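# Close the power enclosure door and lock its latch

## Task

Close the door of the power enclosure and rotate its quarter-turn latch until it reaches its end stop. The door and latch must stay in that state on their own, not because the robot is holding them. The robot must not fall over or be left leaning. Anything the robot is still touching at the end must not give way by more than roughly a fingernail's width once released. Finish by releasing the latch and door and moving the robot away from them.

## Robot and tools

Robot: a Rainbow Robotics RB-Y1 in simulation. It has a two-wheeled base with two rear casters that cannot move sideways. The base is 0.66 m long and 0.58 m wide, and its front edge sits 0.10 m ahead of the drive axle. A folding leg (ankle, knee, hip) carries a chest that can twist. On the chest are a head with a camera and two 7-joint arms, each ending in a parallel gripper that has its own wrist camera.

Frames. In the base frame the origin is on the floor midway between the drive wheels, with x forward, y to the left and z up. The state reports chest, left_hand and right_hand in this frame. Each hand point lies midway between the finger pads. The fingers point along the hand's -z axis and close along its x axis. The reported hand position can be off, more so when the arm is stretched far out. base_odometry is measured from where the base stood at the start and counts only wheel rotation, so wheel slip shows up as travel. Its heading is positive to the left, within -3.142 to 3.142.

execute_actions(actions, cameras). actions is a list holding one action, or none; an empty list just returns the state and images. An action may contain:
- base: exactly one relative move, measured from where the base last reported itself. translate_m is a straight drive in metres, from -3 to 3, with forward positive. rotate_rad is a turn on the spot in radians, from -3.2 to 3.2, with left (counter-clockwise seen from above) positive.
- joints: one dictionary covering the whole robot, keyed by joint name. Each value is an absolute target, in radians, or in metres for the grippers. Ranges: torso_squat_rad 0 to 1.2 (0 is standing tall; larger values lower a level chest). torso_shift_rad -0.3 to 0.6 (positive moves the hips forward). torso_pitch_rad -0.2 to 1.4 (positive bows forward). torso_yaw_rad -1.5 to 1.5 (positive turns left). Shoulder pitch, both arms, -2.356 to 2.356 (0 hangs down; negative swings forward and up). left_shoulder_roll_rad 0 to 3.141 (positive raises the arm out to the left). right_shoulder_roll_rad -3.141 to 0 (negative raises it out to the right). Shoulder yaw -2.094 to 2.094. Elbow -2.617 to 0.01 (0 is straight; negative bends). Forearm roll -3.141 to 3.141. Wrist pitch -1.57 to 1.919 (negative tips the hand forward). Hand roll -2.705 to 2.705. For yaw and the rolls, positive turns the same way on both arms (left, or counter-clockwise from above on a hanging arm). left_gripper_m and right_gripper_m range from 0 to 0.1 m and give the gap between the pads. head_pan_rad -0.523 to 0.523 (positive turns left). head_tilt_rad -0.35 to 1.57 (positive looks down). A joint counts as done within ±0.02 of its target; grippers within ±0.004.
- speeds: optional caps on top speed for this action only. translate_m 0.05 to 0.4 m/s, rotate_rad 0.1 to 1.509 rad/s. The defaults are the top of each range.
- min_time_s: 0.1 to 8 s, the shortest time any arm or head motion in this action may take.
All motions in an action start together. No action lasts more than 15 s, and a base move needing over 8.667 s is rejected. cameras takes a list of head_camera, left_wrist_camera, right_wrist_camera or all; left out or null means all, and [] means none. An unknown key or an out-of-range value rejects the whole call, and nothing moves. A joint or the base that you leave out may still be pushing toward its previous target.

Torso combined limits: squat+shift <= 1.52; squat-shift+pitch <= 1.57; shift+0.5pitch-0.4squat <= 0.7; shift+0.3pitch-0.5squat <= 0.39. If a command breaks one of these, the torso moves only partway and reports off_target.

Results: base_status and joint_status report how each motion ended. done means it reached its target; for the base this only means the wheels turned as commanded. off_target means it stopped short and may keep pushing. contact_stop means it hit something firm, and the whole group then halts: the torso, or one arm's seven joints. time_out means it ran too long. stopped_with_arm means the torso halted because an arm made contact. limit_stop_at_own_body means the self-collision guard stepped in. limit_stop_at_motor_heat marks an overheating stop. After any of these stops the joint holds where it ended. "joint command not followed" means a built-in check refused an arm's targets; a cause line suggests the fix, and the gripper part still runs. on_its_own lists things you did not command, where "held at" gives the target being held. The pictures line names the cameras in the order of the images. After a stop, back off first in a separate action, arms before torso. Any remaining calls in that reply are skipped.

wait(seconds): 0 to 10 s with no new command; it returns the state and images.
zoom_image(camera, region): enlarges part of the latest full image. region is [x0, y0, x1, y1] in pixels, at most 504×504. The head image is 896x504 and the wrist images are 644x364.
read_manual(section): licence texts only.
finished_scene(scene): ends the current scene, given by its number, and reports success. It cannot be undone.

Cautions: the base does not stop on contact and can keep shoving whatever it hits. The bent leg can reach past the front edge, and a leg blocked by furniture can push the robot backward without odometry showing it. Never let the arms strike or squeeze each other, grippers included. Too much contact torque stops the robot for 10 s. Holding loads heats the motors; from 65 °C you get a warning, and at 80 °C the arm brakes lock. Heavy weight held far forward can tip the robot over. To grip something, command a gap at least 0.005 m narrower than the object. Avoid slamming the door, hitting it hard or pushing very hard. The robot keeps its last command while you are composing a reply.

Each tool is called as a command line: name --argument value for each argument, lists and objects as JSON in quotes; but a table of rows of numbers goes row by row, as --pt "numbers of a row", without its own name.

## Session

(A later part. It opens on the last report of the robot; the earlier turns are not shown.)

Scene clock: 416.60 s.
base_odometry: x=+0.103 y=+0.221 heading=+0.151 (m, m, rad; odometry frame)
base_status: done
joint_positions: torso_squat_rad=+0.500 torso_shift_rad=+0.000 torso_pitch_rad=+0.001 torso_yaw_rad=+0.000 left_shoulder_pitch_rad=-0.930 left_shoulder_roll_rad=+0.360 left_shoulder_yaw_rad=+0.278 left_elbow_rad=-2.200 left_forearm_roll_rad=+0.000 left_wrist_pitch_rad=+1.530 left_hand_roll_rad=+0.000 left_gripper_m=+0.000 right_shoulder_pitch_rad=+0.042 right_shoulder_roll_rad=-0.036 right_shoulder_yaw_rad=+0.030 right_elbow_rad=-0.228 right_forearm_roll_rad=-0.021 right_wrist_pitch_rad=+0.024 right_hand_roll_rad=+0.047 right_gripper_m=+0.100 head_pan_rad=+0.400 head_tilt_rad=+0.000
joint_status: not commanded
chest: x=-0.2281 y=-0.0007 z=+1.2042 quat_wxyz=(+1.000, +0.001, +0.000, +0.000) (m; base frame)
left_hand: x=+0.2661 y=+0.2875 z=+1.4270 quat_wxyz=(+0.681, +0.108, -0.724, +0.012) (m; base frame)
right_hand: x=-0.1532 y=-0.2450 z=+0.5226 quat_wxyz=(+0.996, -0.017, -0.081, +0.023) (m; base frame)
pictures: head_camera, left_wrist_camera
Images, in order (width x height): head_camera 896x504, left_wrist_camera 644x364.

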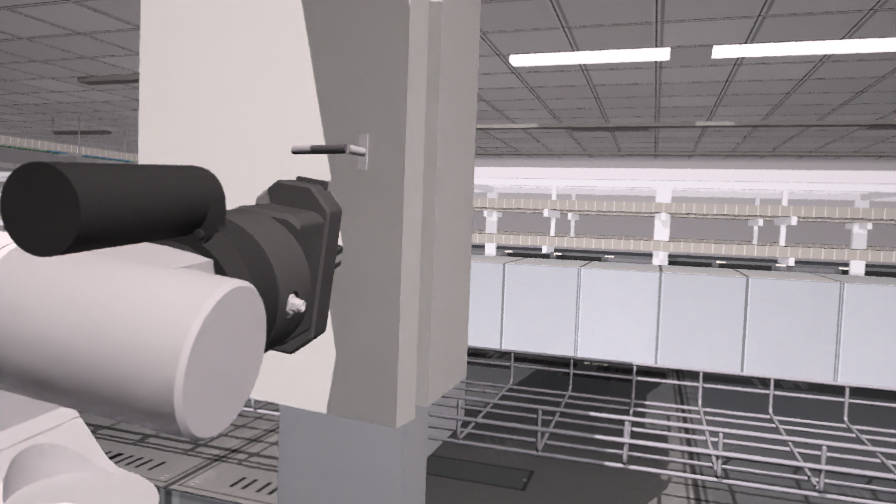

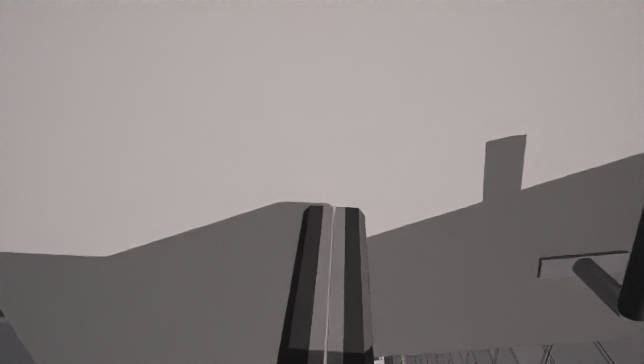

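execute_actions --actions '[{"base":{"translate_m":0.02},"speeds":{"translate_m":0.05}}]' --cameras '["head_camera","left_wrist_camera"]'

Scene clock: 427.90 s.
base_odometry: x=+0.123 y=+0.224 heading=+0.151 (m, m, rad; odometry frame)
base_status: done
joint_positions: torso_squat_rad=+0.500 torso_shift_rad=+0.000 torso_pitch_rad=+0.001 torso_yaw_rad=+0.000 left_shoulder_pitch_rad=-0.930 left_shoulder_roll_rad=+0.360 left_shoulder_yaw_rad=+0.278 left_elbow_rad=-2.200 left_forearm_roll_rad=+0.000 left_wrist_pitch_rad=+1.530 left_hand_roll_rad=+0.000 left_gripper_m=+0.000 right_shoulder_pitch_rad=+0.042 right_shoulder_roll_rad=-0.036 right_shoulder_yaw_rad=+0.030 right_elbow_rad=-0.228 right_forearm_roll_rad=-0.021 right_wrist_pitch_rad=+0.024 right_hand_roll_rad=+0.047 right_gripper_m=+0.100 head_pan_rad=+0.400 head_tilt_rad=+0.000
joint_status: not commanded
chest: x=-0.2281 y=-0.0007 z=+1.2042 quat_wxyz=(+1.000, +0.001, +0.000, +0.000) (m; base frame)
left_hand: x=+0.2661 y=+0.2875 z=+1.4271 quat_wxyz=(+0.681, +0.108, -0.724, +0.012) (m; base frame)
right_hand: x=-0.1532 y=-0.2450 z=+0.5226 quat_wxyz=(+0.996, -0.017, -0.081, +0.023) (m; base frame)
pictures: head_camera, left_wrist_camera
Images, in order (width x height): head_camera 896x504, left_wrist_camera 644x364.

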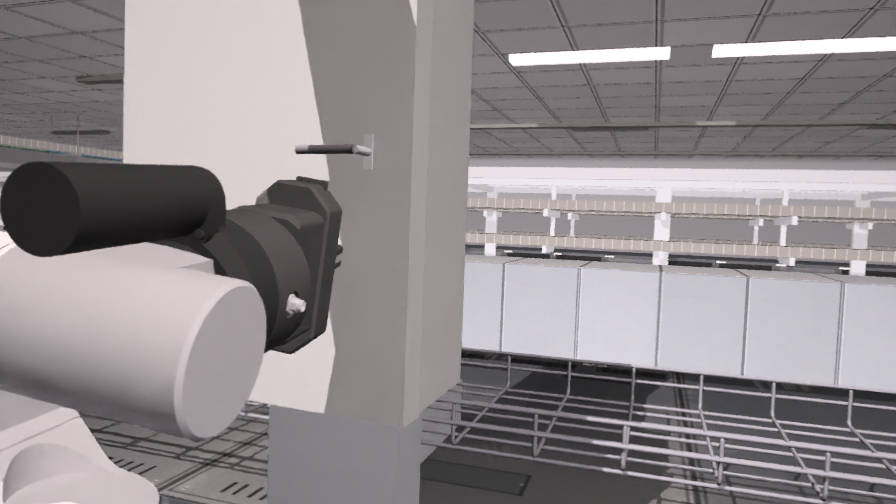

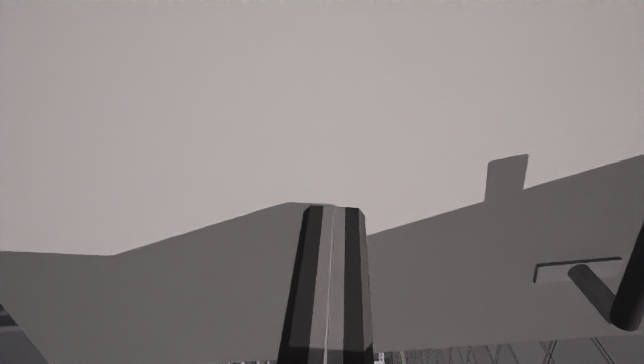

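execute_actions --actions '[{"base":{"translate_m":-0.07},"joints":{"torso_squat_rad":0.2,"head_tilt_rad":0.1}}]' --cameras '["head_camera"]'

execute_actions --actions '[{"joints":{"left_shoulder_pitch_rad":-1.11,"left_shoulder_roll_rad":0.30,"left_shoulder_yaw_rad":0.364,"left_elbow_rad":-2.168,"left_forearm_roll_rad":0.117,"left_wrist_pitch_rad":1.72,"left_hand_roll_rad":0.0,"left_gripper_m":0.04}}]' --cameras '["head_camera","left_wrist_camera"]'

Scene clock: 492.23 s.
base_odometry: x=+0.054 y=+0.214 heading=+0.150 (m, m, rad; odometry frame)
base_status: done
joint_positions: torso_squat_rad=+0.200 torso_shift_rad=+0.000 torso_pitch_rad=+0.001 torso_yaw_rad=+0.000 left_shoulder_pitch_rad=-0.930 left_shoulder_roll_rad=+0.360 left_shoulder_yaw_rad=+0.278 left_elbow_rad=-2.200 left_forearm_roll_rad=+0.000 left_wrist_pitch_rad=+1.530 left_hand_roll_rad=+0.000 left_gripper_m=+0.000 right_shoulder_pitch_rad=+0.042 right_shoulder_roll_rad=-0.036 right_shoulder_yaw_rad=+0.030 right_elbow_rad=-0.228 right_forearm_roll_rad=-0.021 right_wrist_pitch_rad=+0.024 right_hand_roll_rad=+0.047 right_gripper_m=+0.100 head_pan_rad=+0.400 head_tilt_rad=+0.100
joint_status: all done
chest: x=-0.2281 y=-0.0008 z=+1.2760 quat_wxyz=(+1.000, +0.001, +0.000, +0.000) (m; base frame)
left_hand: x=+0.2662 y=+0.2875 z=+1.4987 quat_wxyz=(+0.681, +0.108, -0.724, +0.012) (m; base frame)
right_hand: x=-0.1533 y=-0.2450 z=+0.5944 quat_wxyz=(+0.996, -0.017, -0.081, +0.023) (m; base frame)
pictures: head_camera
Images, in order (width x height): head_camera 896x504.

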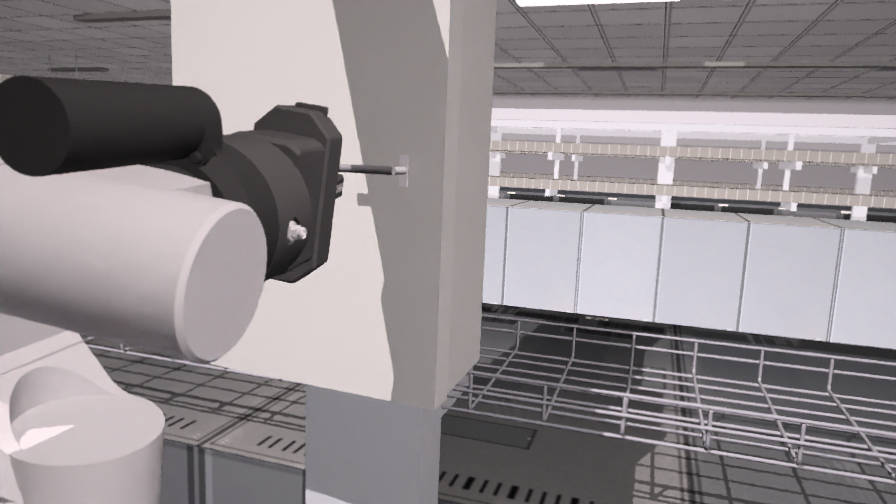

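Scene clock: 493.10 s.
base_odometry: x=+0.054 y=+0.214 heading=+0.150 (m, m, rad; odometry frame)
base_status: not commanded
joint_positions: torso_squat_rad=+0.200 torso_shift_rad=+0.000 torso_pitch_rad=+0.001 torso_yaw_rad=+0.000 left_shoulder_pitch_rad=-1.110 left_shoulder_roll_rad=+0.300 left_shoulder_yaw_rad=+0.364 left_elbow_rad=-2.168 left_forearm_roll_rad=+0.117 left_wrist_pitch_rad=+1.720 left_hand_roll_rad=+0.000 left_gripper_m=+0.040 right_shoulder_pitch_rad=+0.042 right_shoulder_roll_rad=-0.036 right_shoulder_yaw_rad=+0.030 right_elbow_rad=-0.228 right_forearm_roll_rad=-0.021 right_wrist_pitch_rad=+0.024 right_hand_roll_rad=+0.047 right_gripper_m=+0.100 head_pan_rad=+0.400 head_tilt_rad=+0.100
joint_status: all done
chest: x=-0.2281 y=-0.0008 z=+1.2760 quat_wxyz=(+1.000, +0.001, +0.000, +0.000) (m; base frame)
left_hand: x=+0.2559 y=+0.2492 z=+1.5214 quat_wxyz=(+0.708, +0.008, -0.706, -0.006) (m; base frame)
right_hand: x=-0.1533 y=-0.2450 z=+0.5944 quat_wxyz=(+0.996, -0.017, -0.081, +0.023) (m; base frame)
pictures: head_camera, left_wrist_camera
Images, in order (width x height): head_camera 896x504, left_wrist_camera 644x364.

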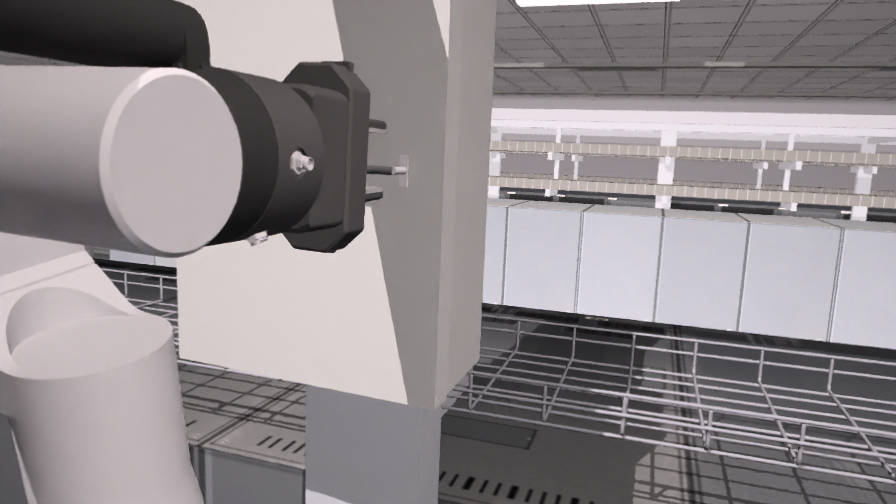

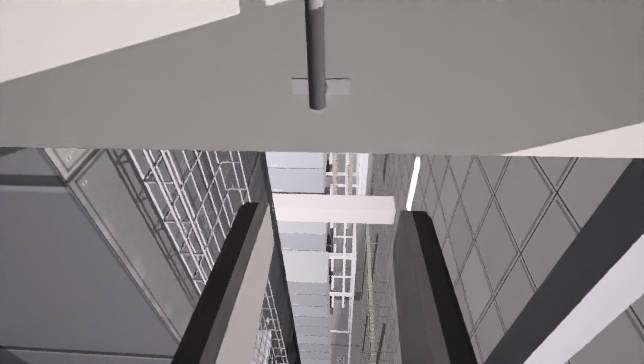

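execute_actions --actions '[{"base":{"translate_m":0.04},"speeds":{"translate_m":0.08}}]' --cameras '["head_camera","left_wrist_camera"]'

Scene clock: 507.40 s.
base_odometry: x=+0.093 y=+0.220 heading=+0.150 (m, m, rad; odometry frame)
base_status: done
joint_positions: torso_squat_rad=+0.200 torso_shift_rad=+0.000 torso_pitch_rad=+0.001 torso_yaw_rad=+0.000 left_shoulder_pitch_rad=-1.110 left_shoulder_roll_rad=+0.300 left_shoulder_yaw_rad=+0.364 left_elbow_rad=-2.168 left_forearm_roll_rad=+0.117 left_wrist_pitch_rad=+1.720 left_hand_roll_rad=+0.000 left_gripper_m=+0.040 right_shoulder_pitch_rad=+0.042 right_shoulder_roll_rad=-0.036 right_shoulder_yaw_rad=+0.030 right_elbow_rad=-0.228 right_forearm_roll_rad=-0.021 right_wrist_pitch_rad=+0.024 right_hand_roll_rad=+0.047 right_gripper_m=+0.100 head_pan_rad=+0.400 head_tilt_rad=+0.100
joint_status: not commanded
chest: x=-0.2281 y=-0.0008 z=+1.2760 quat_wxyz=(+1.000, +0.001, +0.000, +0.000) (m; base frame)
left_hand: x=+0.2559 y=+0.2492 z=+1.5214 quat_wxyz=(+0.708, +0.007, -0.706, -0.006) (m; base frame)
right_hand: x=-0.1533 y=-0.2450 z=+0.5944 quat_wxyz=(+0.996, -0.017, -0.081, +0.023) (m; base frame)
pictures: head_camera, left_wrist_camera
Images, in order (width x height): head_camera 896x504, left_wrist_camera 644x364.

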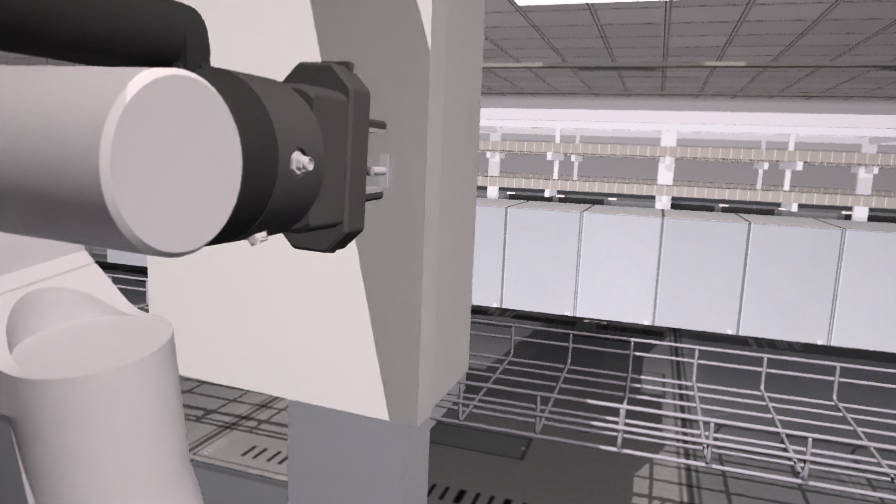

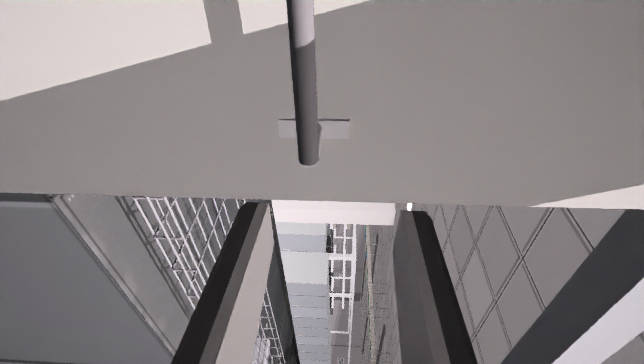

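execute_actions --actions '[{"base":{"translate_m":0.02},"joints":{"torso_squat_rad":0.26},"speeds":{"translate_m":0.05}}]' --cameras '["left_wrist_camera"]'

Scene clock: 520.73 s.
base_odometry: x=+0.113 y=+0.223 heading=+0.151 (m, m, rad; odometry frame)
base_status: done
joint_positions: torso_squat_rad=+0.260 torso_shift_rad=+0.000 torso_pitch_rad=+0.000 torso_yaw_rad=+0.000 left_shoulder_pitch_rad=-1.110 left_shoulder_roll_rad=+0.300 left_shoulder_yaw_rad=+0.364 left_elbow_rad=-2.168 left_forearm_roll_rad=+0.117 left_wrist_pitch_rad=+1.720 left_hand_roll_rad=+0.000 left_gripper_m=+0.040 right_shoulder_pitch_rad=+0.042 right_shoulder_roll_rad=-0.036 right_shoulder_yaw_rad=+0.030 right_elbow_rad=-0.228 right_forearm_roll_rad=-0.021 right_wrist_pitch_rad=+0.024 right_hand_roll_rad=+0.047 right_gripper_m=+0.100 head_pan_rad=+0.400 head_tilt_rad=+0.100
joint_status: all done
chest: x=-0.2281 y=-0.0008 z=+1.2664 quat_wxyz=(+1.000, +0.001, +0.000, +0.000) (m; base frame)
left_hand: x=+0.2558 y=+0.2492 z=+1.5119 quat_wxyz=(+0.708, +0.007, -0.706, -0.006) (m; base frame)
right_hand: x=-0.1532 y=-0.2450 z=+0.5848 quat_wxyz=(+0.996, -0.017, -0.081, +0.023) (m; base frame)
pictures: left_wrist_camera
Images, in order (width x height): left_wrist_camera 644x364.

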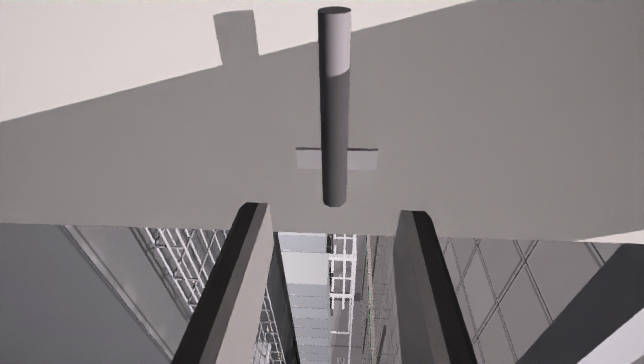

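execute_actions --actions '[{"base":{"translate_m":0.02},"speeds":{"translate_m":0.05}}]' --cameras '["left_wrist_camera"]'

execute_actions --actions '[{"joints":{"left_gripper_m":0.016}}]' --cameras '["left_wrist_camera","head_camera"]'

Scene clock: 526.30 s.
base_odometry: x=+0.133 y=+0.226 heading=+0.151 (m, m, rad; odometry frame)
base_status: done
joint_positions: torso_squat_rad=+0.260 torso_shift_rad=+0.000 torso_pitch_rad=+0.001 torso_yaw_rad=+0.000 left_shoulder_pitch_rad=-1.110 left_shoulder_roll_rad=+0.300 left_shoulder_yaw_rad=+0.364 left_elbow_rad=-2.168 left_forearm_roll_rad=+0.117 left_wrist_pitch_rad=+1.720 left_hand_roll_rad=+0.000 left_gripper_m=+0.040 right_shoulder_pitch_rad=+0.042 right_shoulder_roll_rad=-0.036 right_shoulder_yaw_rad=+0.030 right_elbow_rad=-0.228 right_forearm_roll_rad=-0.021 right_wrist_pitch_rad=+0.024 right_hand_roll_rad=+0.047 right_gripper_m=+0.100 head_pan_rad=+0.400 head_tilt_rad=+0.100
joint_status: not commanded
chest: x=-0.2281 y=-0.0008 z=+1.2664 quat_wxyz=(+1.000, +0.001, +0.000, +0.000) (m; base frame)
left_hand: x=+0.2558 y=+0.2492 z=+1.5119 quat_wxyz=(+0.708, +0.007, -0.706, -0.006) (m; base frame)
right_hand: x=-0.1532 y=-0.2450 z=+0.5848 quat_wxyz=(+0.996, -0.017, -0.081, +0.023) (m; base frame)
pictures: left_wrist_camera
Images, in order (width x height): left_wrist_camera 644x364.

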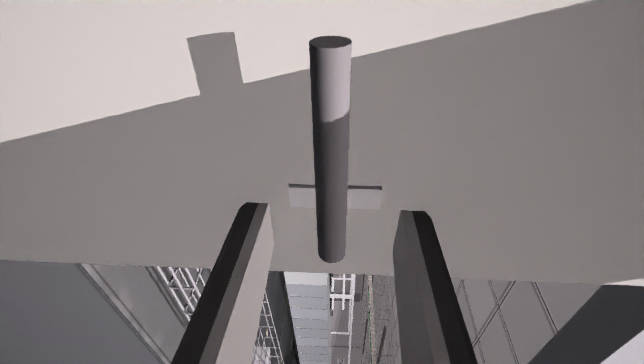

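Scene clock: 527.03 s.
base_odometry: x=+0.133 y=+0.226 heading=+0.151 (m, m, rad; odometry frame)
base_status: not commanded
joint_positions: torso_squat_rad=+0.260 torso_shift_rad=+0.000 torso_pitch_rad=+0.001 torso_yaw_rad=+0.000 left_shoulder_pitch_rad=-1.110 left_shoulder_roll_rad=+0.300 left_shoulder_yaw_rad=+0.364 left_elbow_rad=-2.168 left_forearm_roll_rad=+0.117 left_wrist_pitch_rad=+1.720 left_hand_roll_rad=+0.000 left_gripper_m=+0.016 right_shoulder_pitch_rad=+0.042 right_shoulder_roll_rad=-0.036 right_shoulder_yaw_rad=+0.030 right_elbow_rad=-0.228 right_forearm_roll_rad=-0.021 right_wrist_pitch_rad=+0.024 right_hand_roll_rad=+0.047 right_gripper_m=+0.100 head_pan_rad=+0.400 head_tilt_rad=+0.100
joint_status: all done
chest: x=-0.2281 y=-0.0008 z=+1.2664 quat_wxyz=(+1.000, +0.001, +0.000, +0.000) (m; base frame)
left_hand: x=+0.2558 y=+0.2492 z=+1.5119 quat_wxyz=(+0.708, +0.007, -0.706, -0.006) (m; base frame)
right_hand: x=-0.1532 y=-0.2450 z=+0.5848 quat_wxyz=(+0.996, -0.017, -0.081, +0.023) (m; base frame)
pictures: head_camera, left_wrist_camera
Images, in order (width x height): head_camera 896x504, left_wrist_camera 644x364.

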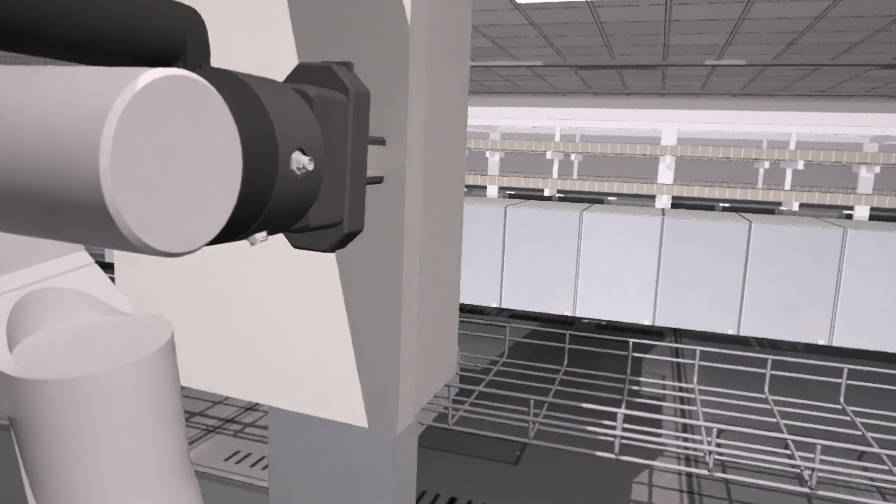

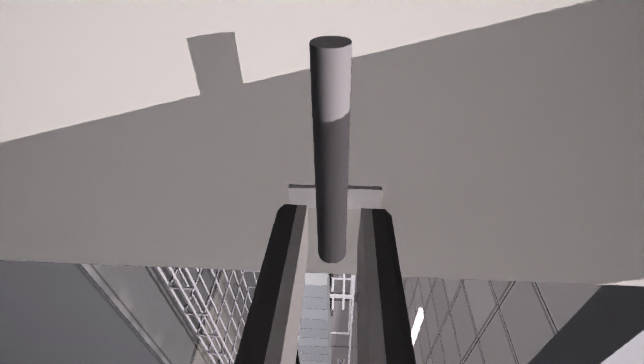

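execute_actions --actions '[{"joints":{"left_hand_roll_rad":0.7},"min_time_s":1.5}]' --cameras '["left_wrist_camera","head_camera"]'

Scene clock: 533.67 s.
base_odometry: x=+0.133 y=+0.226 heading=+0.151 (m, m, rad; odometry frame)
base_status: not commanded
joint_positions: torso_squat_rad=+0.260 torso_shift_rad=-0.001 torso_pitch_rad=+0.000 torso_yaw_rad=+0.000 left_shoulder_pitch_rad=-1.113 left_shoulder_roll_rad=+0.301 left_shoulder_yaw_rad=+0.364 left_elbow_rad=-2.169 left_forearm_roll_rad=+0.117 left_wrist_pitch_rad=+1.718 left_hand_roll_rad=+0.700 left_gripper_m=+0.017 right_shoulder_pitch_rad=+0.042 right_shoulder_roll_rad=-0.036 right_shoulder_yaw_rad=+0.030 right_elbow_rad=-0.228 right_forearm_roll_rad=-0.021 right_wrist_pitch_rad=+0.024 right_hand_roll_rad=+0.047 right_gripper_m=+0.100 head_pan_rad=+0.400 head_tilt_rad=+0.100
joint_status: all done
chest: x=-0.2283 y=-0.0008 z=+1.2664 quat_wxyz=(+1.000, +0.001, +0.000, +0.000) (m; base frame)
left_hand: x=+0.2549 y=+0.2489 z=+1.5139 quat_wxyz=(+0.665, -0.236, -0.668, +0.236) (m; base frame)
right_hand: x=-0.1531 y=-0.2450 z=+0.5848 quat_wxyz=(+0.996, -0.017, -0.082, +0.023) (m; base frame)
pictures: head_camera, left_wrist_camera
Images, in order (width x height): head_camera 896x504, left_wrist_camera 644x364.

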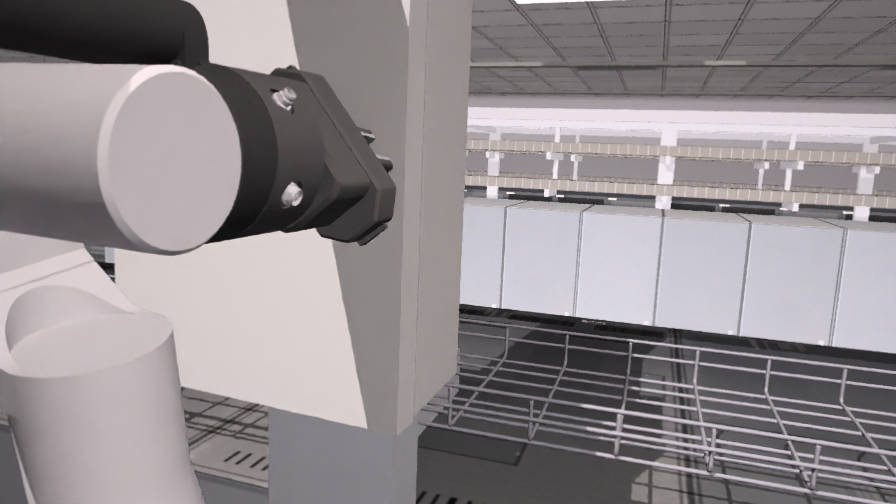

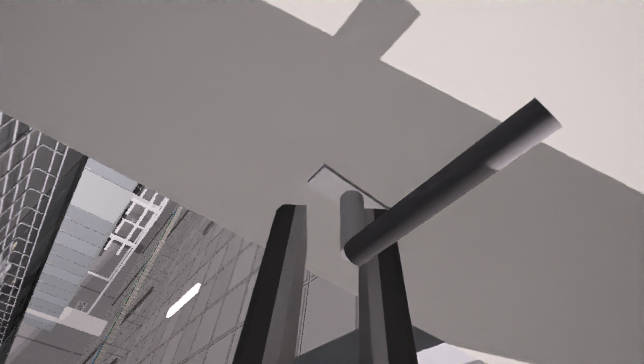

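execute_actions --actions '[{"joints":{"left_hand_roll_rad":-0.6},"min_time_s":2.5}]' --cameras '["left_wrist_camera","head_camera"]'

Scene clock: 568.27 s.
base_odometry: x=+0.133 y=+0.226 heading=+0.151 (m, m, rad; odometry frame)
base_status: not commanded
joint_positions: torso_squat_rad=+0.260 torso_shift_rad=+0.000 torso_pitch_rad=+0.001 torso_yaw_rad=+0.000 left_shoulder_pitch_rad=-1.108 left_shoulder_roll_rad=+0.299 left_shoulder_yaw_rad=+0.364 left_elbow_rad=-2.167 left_forearm_roll_rad=+0.117 left_wrist_pitch_rad=+1.721 left_hand_roll_rad=-0.600 left_gripper_m=+0.016 right_shoulder_pitch_rad=+0.042 right_shoulder_roll_rad=-0.036 right_shoulder_yaw_rad=+0.030 right_elbow_rad=-0.228 right_forearm_roll_rad=-0.021 right_wrist_pitch_rad=+0.024 right_hand_roll_rad=+0.047 right_gripper_m=+0.100 head_pan_rad=+0.400 head_tilt_rad=+0.100
joint_status: all done
chest: x=-0.2281 y=-0.0008 z=+1.2664 quat_wxyz=(+1.000, +0.001, +0.000, +0.000) (m; base frame)
left_hand: x=+0.2563 y=+0.2490 z=+1.5105 quat_wxyz=(+0.676, +0.215, -0.671, -0.215) (m; base frame)
right_hand: x=-0.1533 y=-0.2450 z=+0.5848 quat_wxyz=(+0.996, -0.017, -0.081, +0.023) (m; base frame)
pictures: head_camera, left_wrist_camera
Images, in order (width x height): head_camera 896x504, left_wrist_camera 644x364.

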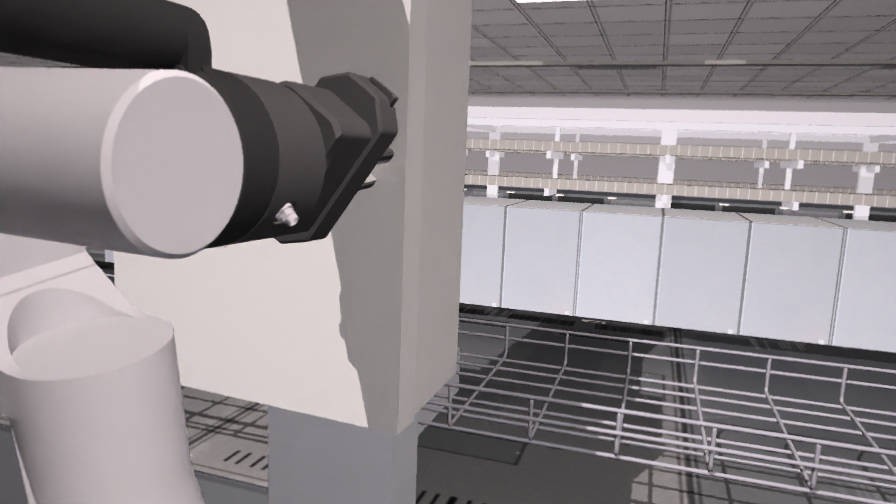

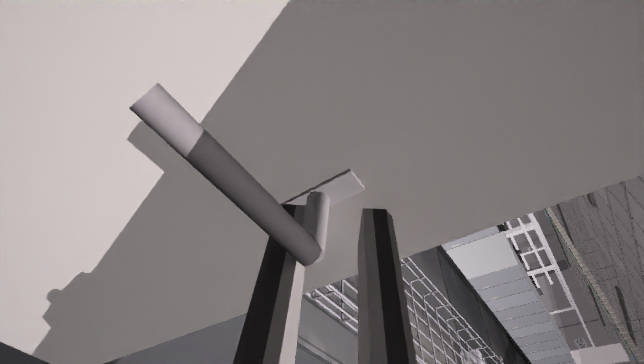

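execute_actions --actions '[{"joints":{"left_hand_roll_rad":0.0},"min_time_s":0.8}]' --cameras '[]'

execute_actions --actions '[{"joints":{"left_shoulder_pitch_rad":-1.095,"left_shoulder_roll_rad":0.339,"left_shoulder_yaw_rad":0.384,"left_forearm_roll_rad":0.164},"min_time_s":0.8}]' --cameras '["left_wrist_camera","head_camera"]'

Scene clock: 607.50 s.
base_odometry: x=+0.133 y=+0.226 heading=+0.151 (m, m, rad; odometry frame)
base_status: not commanded
joint_positions: torso_squat_rad=+0.260 torso_shift_rad=+0.000 torso_pitch_rad=+0.001 torso_yaw_rad=+0.000 left_shoulder_pitch_rad=-1.110 left_shoulder_roll_rad=+0.300 left_shoulder_yaw_rad=+0.364 left_elbow_rad=-2.168 left_forearm_roll_rad=+0.117 left_wrist_pitch_rad=+1.720 left_hand_roll_rad=+0.000 left_gripper_m=+0.016 right_shoulder_pitch_rad=+0.042 right_shoulder_roll_rad=-0.036 right_shoulder_yaw_rad=+0.030 right_elbow_rad=-0.228 right_forearm_roll_rad=-0.021 right_wrist_pitch_rad=+0.024 right_hand_roll_rad=+0.047 right_gripper_m=+0.100 head_pan_rad=+0.400 head_tilt_rad=+0.100
joint_status: all done
chest: x=-0.2281 y=-0.0008 z=+1.2664 quat_wxyz=(+1.000, +0.001, +0.000, +0.000) (m; base frame)
left_hand: x=+0.2560 y=+0.2491 z=+1.5116 quat_wxyz=(+0.708, +0.007, -0.706, -0.006) (m; base frame)
right_hand: x=-0.1533 y=-0.2450 z=+0.5848 quat_wxyz=(+0.996, -0.017, -0.081, +0.023) (m; base frame)
pictures: none
No camera images: the call's "cameras" was empty. Leave "cameras" out to get every camera's image.

Scene clock: 608.60 s.
base_odometry: x=+0.133 y=+0.226 heading=+0.151 (m, m, rad; odometry frame)
base_status: not commanded
joint_positions: torso_squat_rad=+0.260 torso_shift_rad=+0.000 torso_pitch_rad=+0.001 torso_yaw_rad=+0.000 left_shoulder_pitch_rad=-1.095 left_shoulder_roll_rad=+0.339 left_shoulder_yaw_rad=+0.384 left_elbow_rad=-2.168 left_forearm_roll_rad=+0.164 left_wrist_pitch_rad=+1.720 left_hand_roll_rad=+0.000 left_gripper_m=+0.016 right_shoulder_pitch_rad=+0.042 right_shoulder_roll_rad=-0.036 right_shoulder_yaw_rad=+0.030 right_elbow_rad=-0.228 right_forearm_roll_rad=-0.021 right_wrist_pitch_rad=+0.024 right_hand_roll_rad=+0.047 right_gripper_m=+0.100 head_pan_rad=+0.400 head_tilt_rad=+0.100
joint_status: all done
chest: x=-0.2281 y=-0.0008 z=+1.2664 quat_wxyz=(+1.000, +0.001, +0.000, +0.000) (m; base frame)
left_hand: x=+0.2542 y=+0.2608 z=+1.5117 quat_wxyz=(+0.708, +0.010, -0.706, -0.009) (m; base frame)
right_hand: x=-0.1533 y=-0.2450 z=+0.5848 quat_wxyz=(+0.996, -0.017, -0.081, +0.023) (m; base frame)
pictures: head_camera, left_wrist_camera
Images, in order (width x height): head_camera 896x504, left_wrist_camera 644x364.

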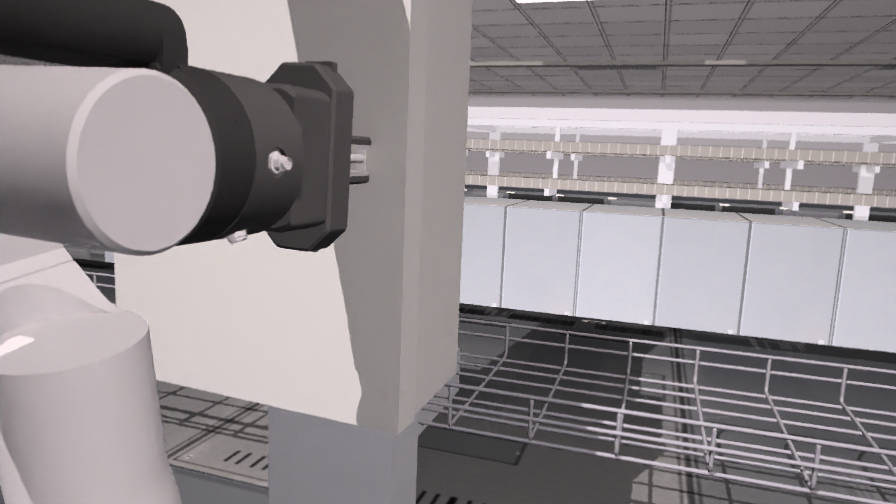

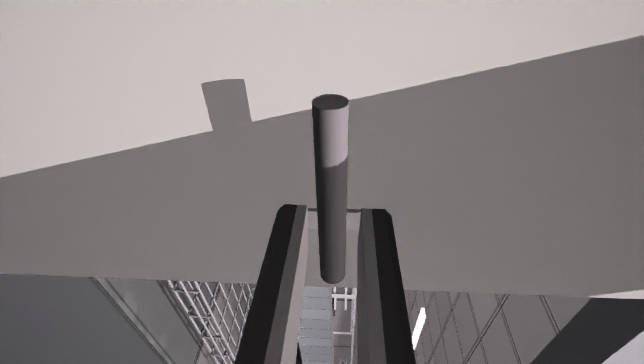

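execute_actions --actions '[{"joints":{"left_hand_roll_rad":0.6},"min_time_s":1.5}]' --cameras '["left_wrist_camera","head_camera"]'

Scene clock: 615.93 s.
base_odometry: x=+0.133 y=+0.226 heading=+0.151 (m, m, rad; odometry frame)
base_status: not commanded
joint_positions: torso_squat_rad=+0.260 torso_shift_rad=+0.000 torso_pitch_rad=+0.000 torso_yaw_rad=+0.000 left_shoulder_pitch_rad=-1.096 left_shoulder_roll_rad=+0.339 left_shoulder_yaw_rad=+0.384 left_elbow_rad=-2.168 left_forearm_roll_rad=+0.164 left_wrist_pitch_rad=+1.719 left_hand_roll_rad=+0.600 left_gripper_m=+0.016 right_shoulder_pitch_rad=+0.042 right_shoulder_roll_rad=-0.036 right_shoulder_yaw_rad=+0.030 right_elbow_rad=-0.228 right_forearm_roll_rad=-0.021 right_wrist_pitch_rad=+0.024 right_hand_roll_rad=+0.047 right_gripper_m=+0.100 head_pan_rad=+0.400 head_tilt_rad=+0.100
joint_status: all done
chest: x=-0.2282 y=-0.0008 z=+1.2664 quat_wxyz=(+1.000, +0.001, +0.000, +0.000) (m; base frame)
left_hand: x=+0.2537 y=+0.2606 z=+1.5129 quat_wxyz=(+0.678, -0.200, -0.678, +0.201) (m; base frame)
right_hand: x=-0.1532 y=-0.2450 z=+0.5848 quat_wxyz=(+0.996, -0.017, -0.081, +0.023) (m; base frame)
pictures: head_camera, left_wrist_camera
Images, in order (width x height): head_camera 896x504, left_wrist_camera 644x364.

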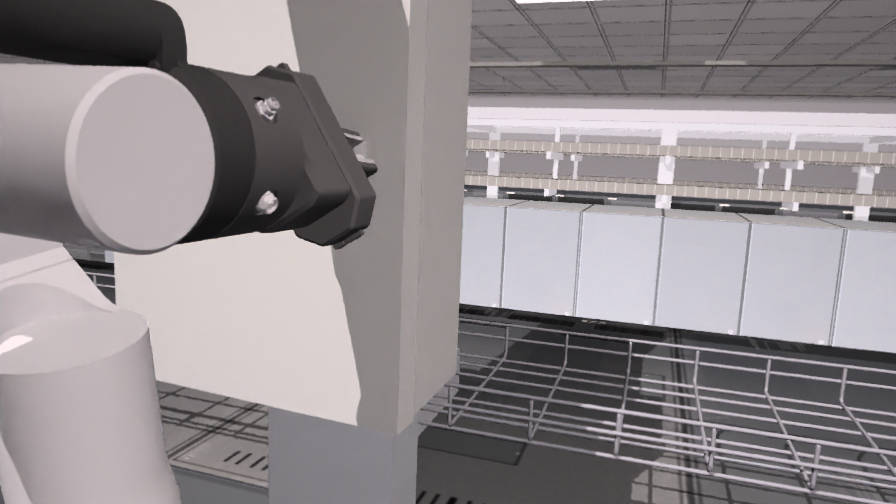

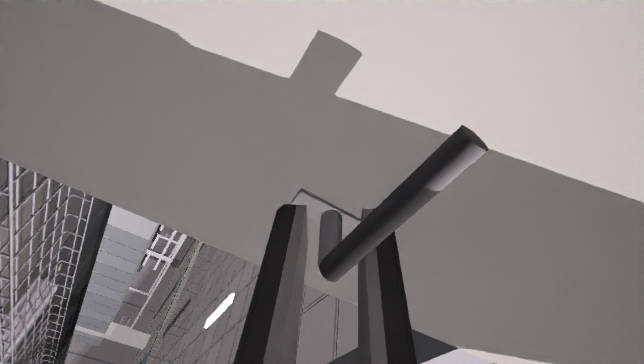

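zoom_image --camera "head_camera" --region '[300, 90, 480, 230]'

zoom_image --camera "left_wrist_camera" --region '[230, 110, 510, 330]'

Region (300, 90, 480, 230) of head_camera's 896x504 image, scaled by 2.800, with more detail than that image has.

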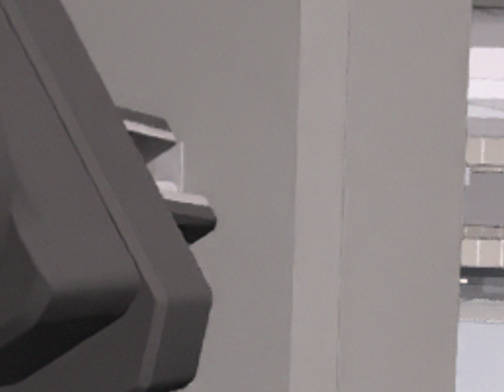

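Region (230, 110, 510, 330) of left_wrist_camera's 644x364 image, scaled by 1.800, with more detail than that image has; it fills the top 396 rows of this view, and the rest is white.

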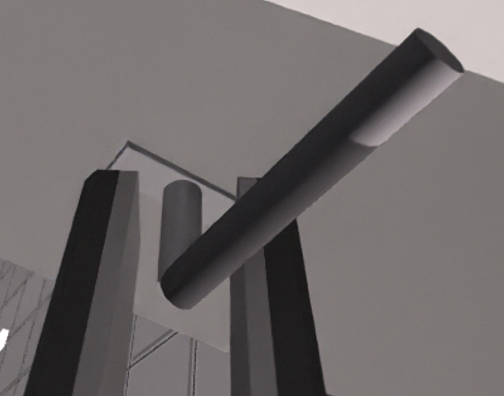

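execute_actions --actions '[{"joints":{"left_hand_roll_rad":0.0},"min_time_s":0.8}]' --cameras '[]'

execute_actions --actions '[{"joints":{"left_shoulder_pitch_rad":-1.078,"left_shoulder_roll_rad":0.380,"left_shoulder_yaw_rad":0.405,"left_forearm_roll_rad":0.213},"min_time_s":0.8}]' --cameras '["left_wrist_camera"]'

execute_actions --actions '[{"joints":{"left_hand_roll_rad":0.6},"min_time_s":1.5}]' --cameras '["left_wrist_camera","head_camera"]'

Scene clock: 691.27 s.
base_odometry: x=+0.133 y=+0.226 heading=+0.151 (m, m, rad; odometry frame)
base_status: not commanded
joint_positions: torso_squat_rad=+0.260 torso_shift_rad=+0.000 torso_pitch_rad=+0.000 torso_yaw_rad=+0.000 left_shoulder_pitch_rad=-1.095 left_shoulder_roll_rad=+0.339 left_shoulder_yaw_rad=+0.384 left_elbow_rad=-2.168 left_forearm_roll_rad=+0.164 left_wrist_pitch_rad=+1.720 left_hand_roll_rad=+0.000 left_gripper_m=+0.016 right_shoulder_pitch_rad=+0.042 right_shoulder_roll_rad=-0.036 right_shoulder_yaw_rad=+0.030 right_elbow_rad=-0.228 right_forearm_roll_rad=-0.021 right_wrist_pitch_rad=+0.024 right_hand_roll_rad=+0.047 right_gripper_m=+0.100 head_pan_rad=+0.400 head_tilt_rad=+0.100
joint_status: all done
chest: x=-0.2282 y=-0.0008 z=+1.2664 quat_wxyz=(+1.000, +0.001, +0.000, +0.000) (m; base frame)
left_hand: x=+0.2540 y=+0.2608 z=+1.5120 quat_wxyz=(+0.708, +0.010, -0.706, -0.009) (m; base frame)
right_hand: x=-0.1532 y=-0.2450 z=+0.5848 quat_wxyz=(+0.996, -0.017, -0.081, +0.023) (m; base frame)
pictures: none
No camera images: the call's "cameras" was empty. Leave "cameras" out to get every camera's image.

Scene clock: 692.37 s.
base_odometry: x=+0.133 y=+0.226 heading=+0.151 (m, m, rad; odometry frame)
base_status: not commanded
joint_positions: torso_squat_rad=+0.260 torso_shift_rad=+0.000 torso_pitch_rad=+0.000 torso_yaw_rad=+0.000 left_shoulder_pitch_rad=-1.078 left_shoulder_roll_rad=+0.380 left_shoulder_yaw_rad=+0.405 left_elbow_rad=-2.168 left_forearm_roll_rad=+0.213 left_wrist_pitch_rad=+1.720 left_hand_roll_rad=+0.000 left_gripper_m=+0.016 right_shoulder_pitch_rad=+0.042 right_shoulder_roll_rad=-0.036 right_shoulder_yaw_rad=+0.030 right_elbow_rad=-0.228 right_forearm_roll_rad=-0.021 right_wrist_pitch_rad=+0.024 right_hand_roll_rad=+0.047 right_gripper_m=+0.100 head_pan_rad=+0.400 head_tilt_rad=+0.100
joint_status: all done
chest: x=-0.2282 y=-0.0008 z=+1.2664 quat_wxyz=(+1.000, +0.001, +0.000, +0.000) (m; base frame)
left_hand: x=+0.2517 y=+0.2731 z=+1.5117 quat_wxyz=(+0.709, +0.012, -0.705, -0.011) (m; base frame)
right_hand: x=-0.1532 y=-0.2450 z=+0.5848 quat_wxyz=(+0.996, -0.017, -0.081, +0.023) (m; base frame)
pictures: left_wrist_camera
Images, in order (width x height): left_wrist_camera 644x364.

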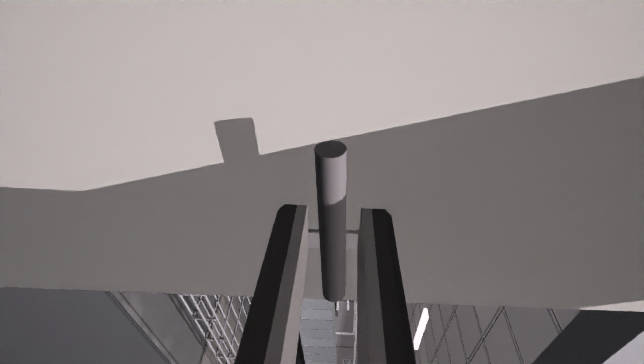

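Scene clock: 694.17 s.
base_odometry: x=+0.133 y=+0.226 heading=+0.151 (m, m, rad; odometry frame)
base_status: not commanded
joint_positions: torso_squat_rad=+0.260 torso_shift_rad=+0.000 torso_pitch_rad=+0.000 torso_yaw_rad=+0.000 left_shoulder_pitch_rad=-1.079 left_shoulder_roll_rad=+0.380 left_shoulder_yaw_rad=+0.405 left_elbow_rad=-2.168 left_forearm_roll_rad=+0.213 left_wrist_pitch_rad=+1.720 left_hand_roll_rad=+0.600 left_gripper_m=+0.018 right_shoulder_pitch_rad=+0.042 right_shoulder_roll_rad=-0.036 right_shoulder_yaw_rad=+0.030 right_elbow_rad=-0.228 right_forearm_roll_rad=-0.021 right_wrist_pitch_rad=+0.024 right_hand_roll_rad=+0.047 right_gripper_m=+0.100 head_pan_rad=+0.400 head_tilt_rad=+0.100
joint_status: all done
chest: x=-0.2282 y=-0.0009 z=+1.2664 quat_wxyz=(+1.000, +0.001, +0.000, +0.000) (m; base frame)
left_hand: x=+0.2516 y=+0.2728 z=+1.5121 quat_wxyz=(+0.680, -0.197, -0.678, +0.198) (m; base frame)
right_hand: x=-0.1532 y=-0.2450 z=+0.5848 quat_wxyz=(+0.996, -0.017, -0.081, +0.023) (m; base frame)
pictures: head_camera, left_wrist_camera
Images, in order (width x height): head_camera 896x504, left_wrist_camera 644x364.

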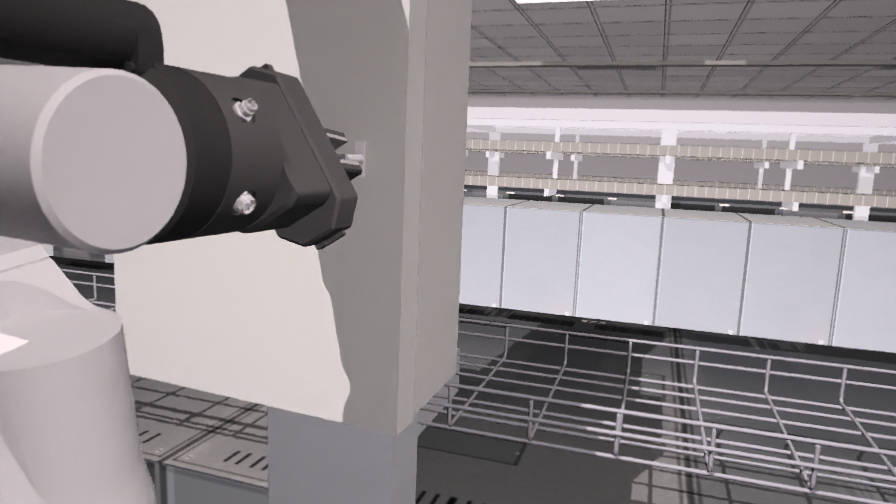

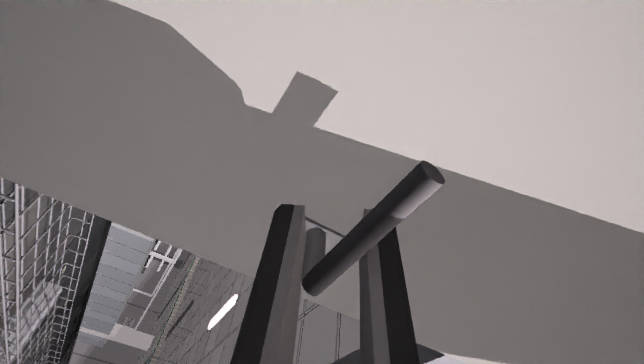

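execute_actions --actions '[{"joints":{"left_hand_roll_rad":0.0},"min_time_s":0.8}]' --cameras '[]'

execute_actions --actions '[{"joints":{"left_gripper_m":0.003}}]' --cameras '["left_wrist_camera","head_camera"]'

Scene clock: 722.50 s.
base_odometry: x=+0.133 y=+0.226 heading=+0.151 (m, m, rad; odometry frame)
base_status: not commanded
joint_positions: torso_squat_rad=+0.260 torso_shift_rad=+0.000 torso_pitch_rad=+0.000 torso_yaw_rad=+0.000 left_shoulder_pitch_rad=-1.078 left_shoulder_roll_rad=+0.380 left_shoulder_yaw_rad=+0.405 left_elbow_rad=-2.168 left_forearm_roll_rad=+0.213 left_wrist_pitch_rad=+1.720 left_hand_roll_rad=+0.000 left_gripper_m=+0.016 right_shoulder_pitch_rad=+0.042 right_shoulder_roll_rad=-0.036 right_shoulder_yaw_rad=+0.030 right_elbow_rad=-0.228 right_forearm_roll_rad=-0.021 right_wrist_pitch_rad=+0.024 right_hand_roll_rad=+0.047 right_gripper_m=+0.100 head_pan_rad=+0.400 head_tilt_rad=+0.100
joint_status: all done
chest: x=-0.2282 y=-0.0008 z=+1.2664 quat_wxyz=(+1.000, +0.001, +0.000, +0.000) (m; base frame)
left_hand: x=+0.2517 y=+0.2730 z=+1.5117 quat_wxyz=(+0.709, +0.012, -0.706, -0.011) (m; base frame)
right_hand: x=-0.1532 y=-0.2450 z=+0.5848 quat_wxyz=(+0.996, -0.017, -0.081, +0.023) (m; base frame)
pictures: none
No camera images: the call's "cameras" was empty. Leave "cameras" out to get every camera's image.

Scene clock: 723.10 s.
base_odometry: x=+0.133 y=+0.226 heading=+0.151 (m, m, rad; odometry frame)
base_status: not commanded
joint_positions: torso_squat_rad=+0.260 torso_shift_rad=+0.000 torso_pitch_rad=+0.000 torso_yaw_rad=+0.000 left_shoulder_pitch_rad=-1.079 left_shoulder_roll_rad=+0.380 left_shoulder_yaw_rad=+0.405 left_elbow_rad=-2.168 left_forearm_roll_rad=+0.213 left_wrist_pitch_rad=+1.720 left_hand_roll_rad=+0.000 left_gripper_m=+0.006 right_shoulder_pitch_rad=+0.042 right_shoulder_roll_rad=-0.036 right_shoulder_yaw_rad=+0.030 right_elbow_rad=-0.228 right_forearm_roll_rad=-0.021 right_wrist_pitch_rad=+0.024 right_hand_roll_rad=+0.047 right_gripper_m=+0.100 head_pan_rad=+0.400 head_tilt_rad=+0.100
joint_status: all done
chest: x=-0.2282 y=-0.0008 z=+1.2664 quat_wxyz=(+1.000, +0.001, +0.000, +0.000) (m; base frame)
left_hand: x=+0.2516 y=+0.2731 z=+1.5120 quat_wxyz=(+0.708, +0.012, -0.706, -0.011) (m; base frame)
right_hand: x=-0.1532 y=-0.2450 z=+0.5848 quat_wxyz=(+0.996, -0.017, -0.081, +0.023) (m; base frame)
pictures: head_camera, left_wrist_camera
Images, in order (width x height): head_camera 896x504, left_wrist_camera 644x364.

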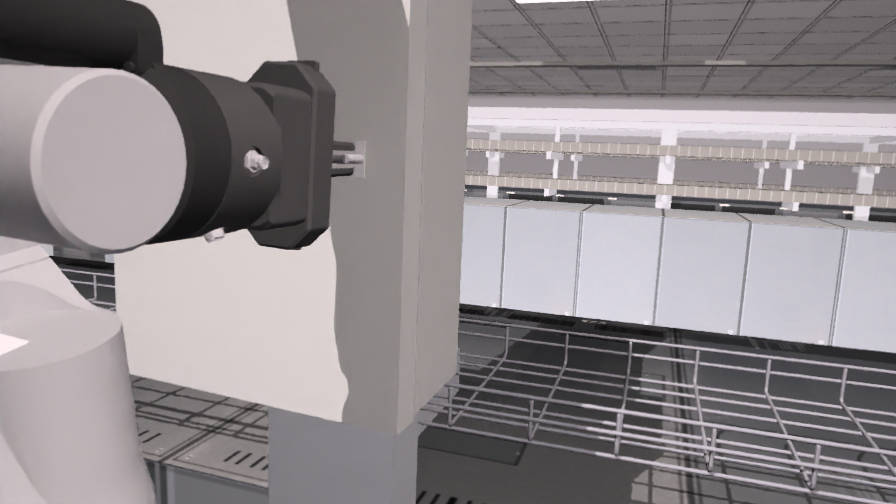

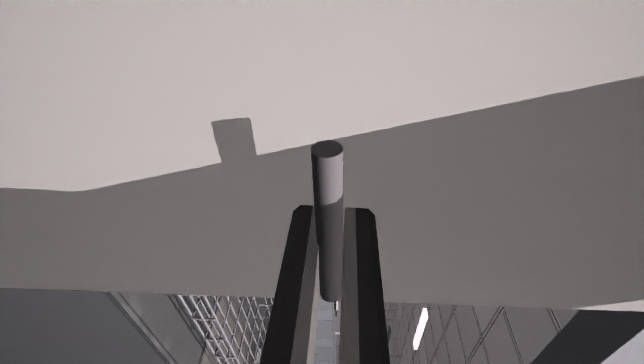

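zoom_image --camera "head_camera" --region '[300, 110, 420, 200]'

execute_actions --actions '[]' --cameras '["left_wrist_camera"]'

Region (300, 110, 420, 200) of head_camera's 896x504 image, scaled by 4.200, with more detail than that image has; it fills the top 378 rows of this view, and the rest is white.

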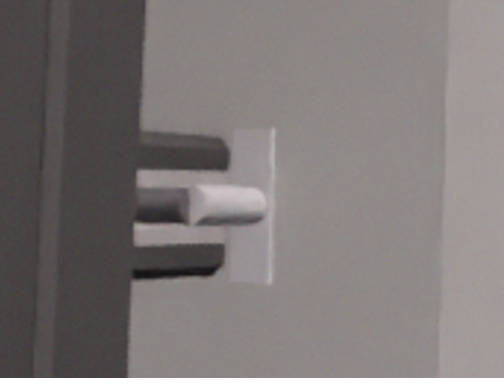

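Scene clock: 729.63 s.
base_odometry: x=+0.133 y=+0.226 heading=+0.151 (m, m, rad; odometry frame)
base_status: not commanded
joint_positions: torso_squat_rad=+0.260 torso_shift_rad=+0.000 torso_pitch_rad=+0.000 torso_yaw_rad=+0.000 left_shoulder_pitch_rad=-1.079 left_shoulder_roll_rad=+0.380 left_shoulder_yaw_rad=+0.405 left_elbow_rad=-2.168 left_forearm_roll_rad=+0.213 left_wrist_pitch_rad=+1.720 left_hand_roll_rad=+0.000 left_gripper_m=+0.006 right_shoulder_pitch_rad=+0.042 right_shoulder_roll_rad=-0.036 right_shoulder_yaw_rad=+0.030 right_elbow_rad=-0.228 right_forearm_roll_rad=-0.021 right_wrist_pitch_rad=+0.024 right_hand_roll_rad=+0.047 right_gripper_m=+0.100 head_pan_rad=+0.400 head_tilt_rad=+0.100
joint_status: all done
chest: x=-0.2282 y=-0.0008 z=+1.2664 quat_wxyz=(+1.000, +0.001, +0.000, +0.000) (m; base frame)
left_hand: x=+0.2516 y=+0.2731 z=+1.5120 quat_wxyz=(+0.708, +0.012, -0.706, -0.011) (m; base frame)
right_hand: x=-0.1532 y=-0.2450 z=+0.5848 quat_wxyz=(+0.996, -0.017, -0.081, +0.023) (m; base frame)
pictures: left_wrist_camera
Images, in order (width x height): left_wrist_camera 644x364.

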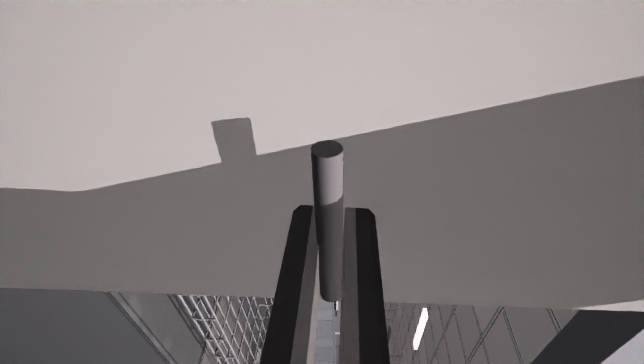

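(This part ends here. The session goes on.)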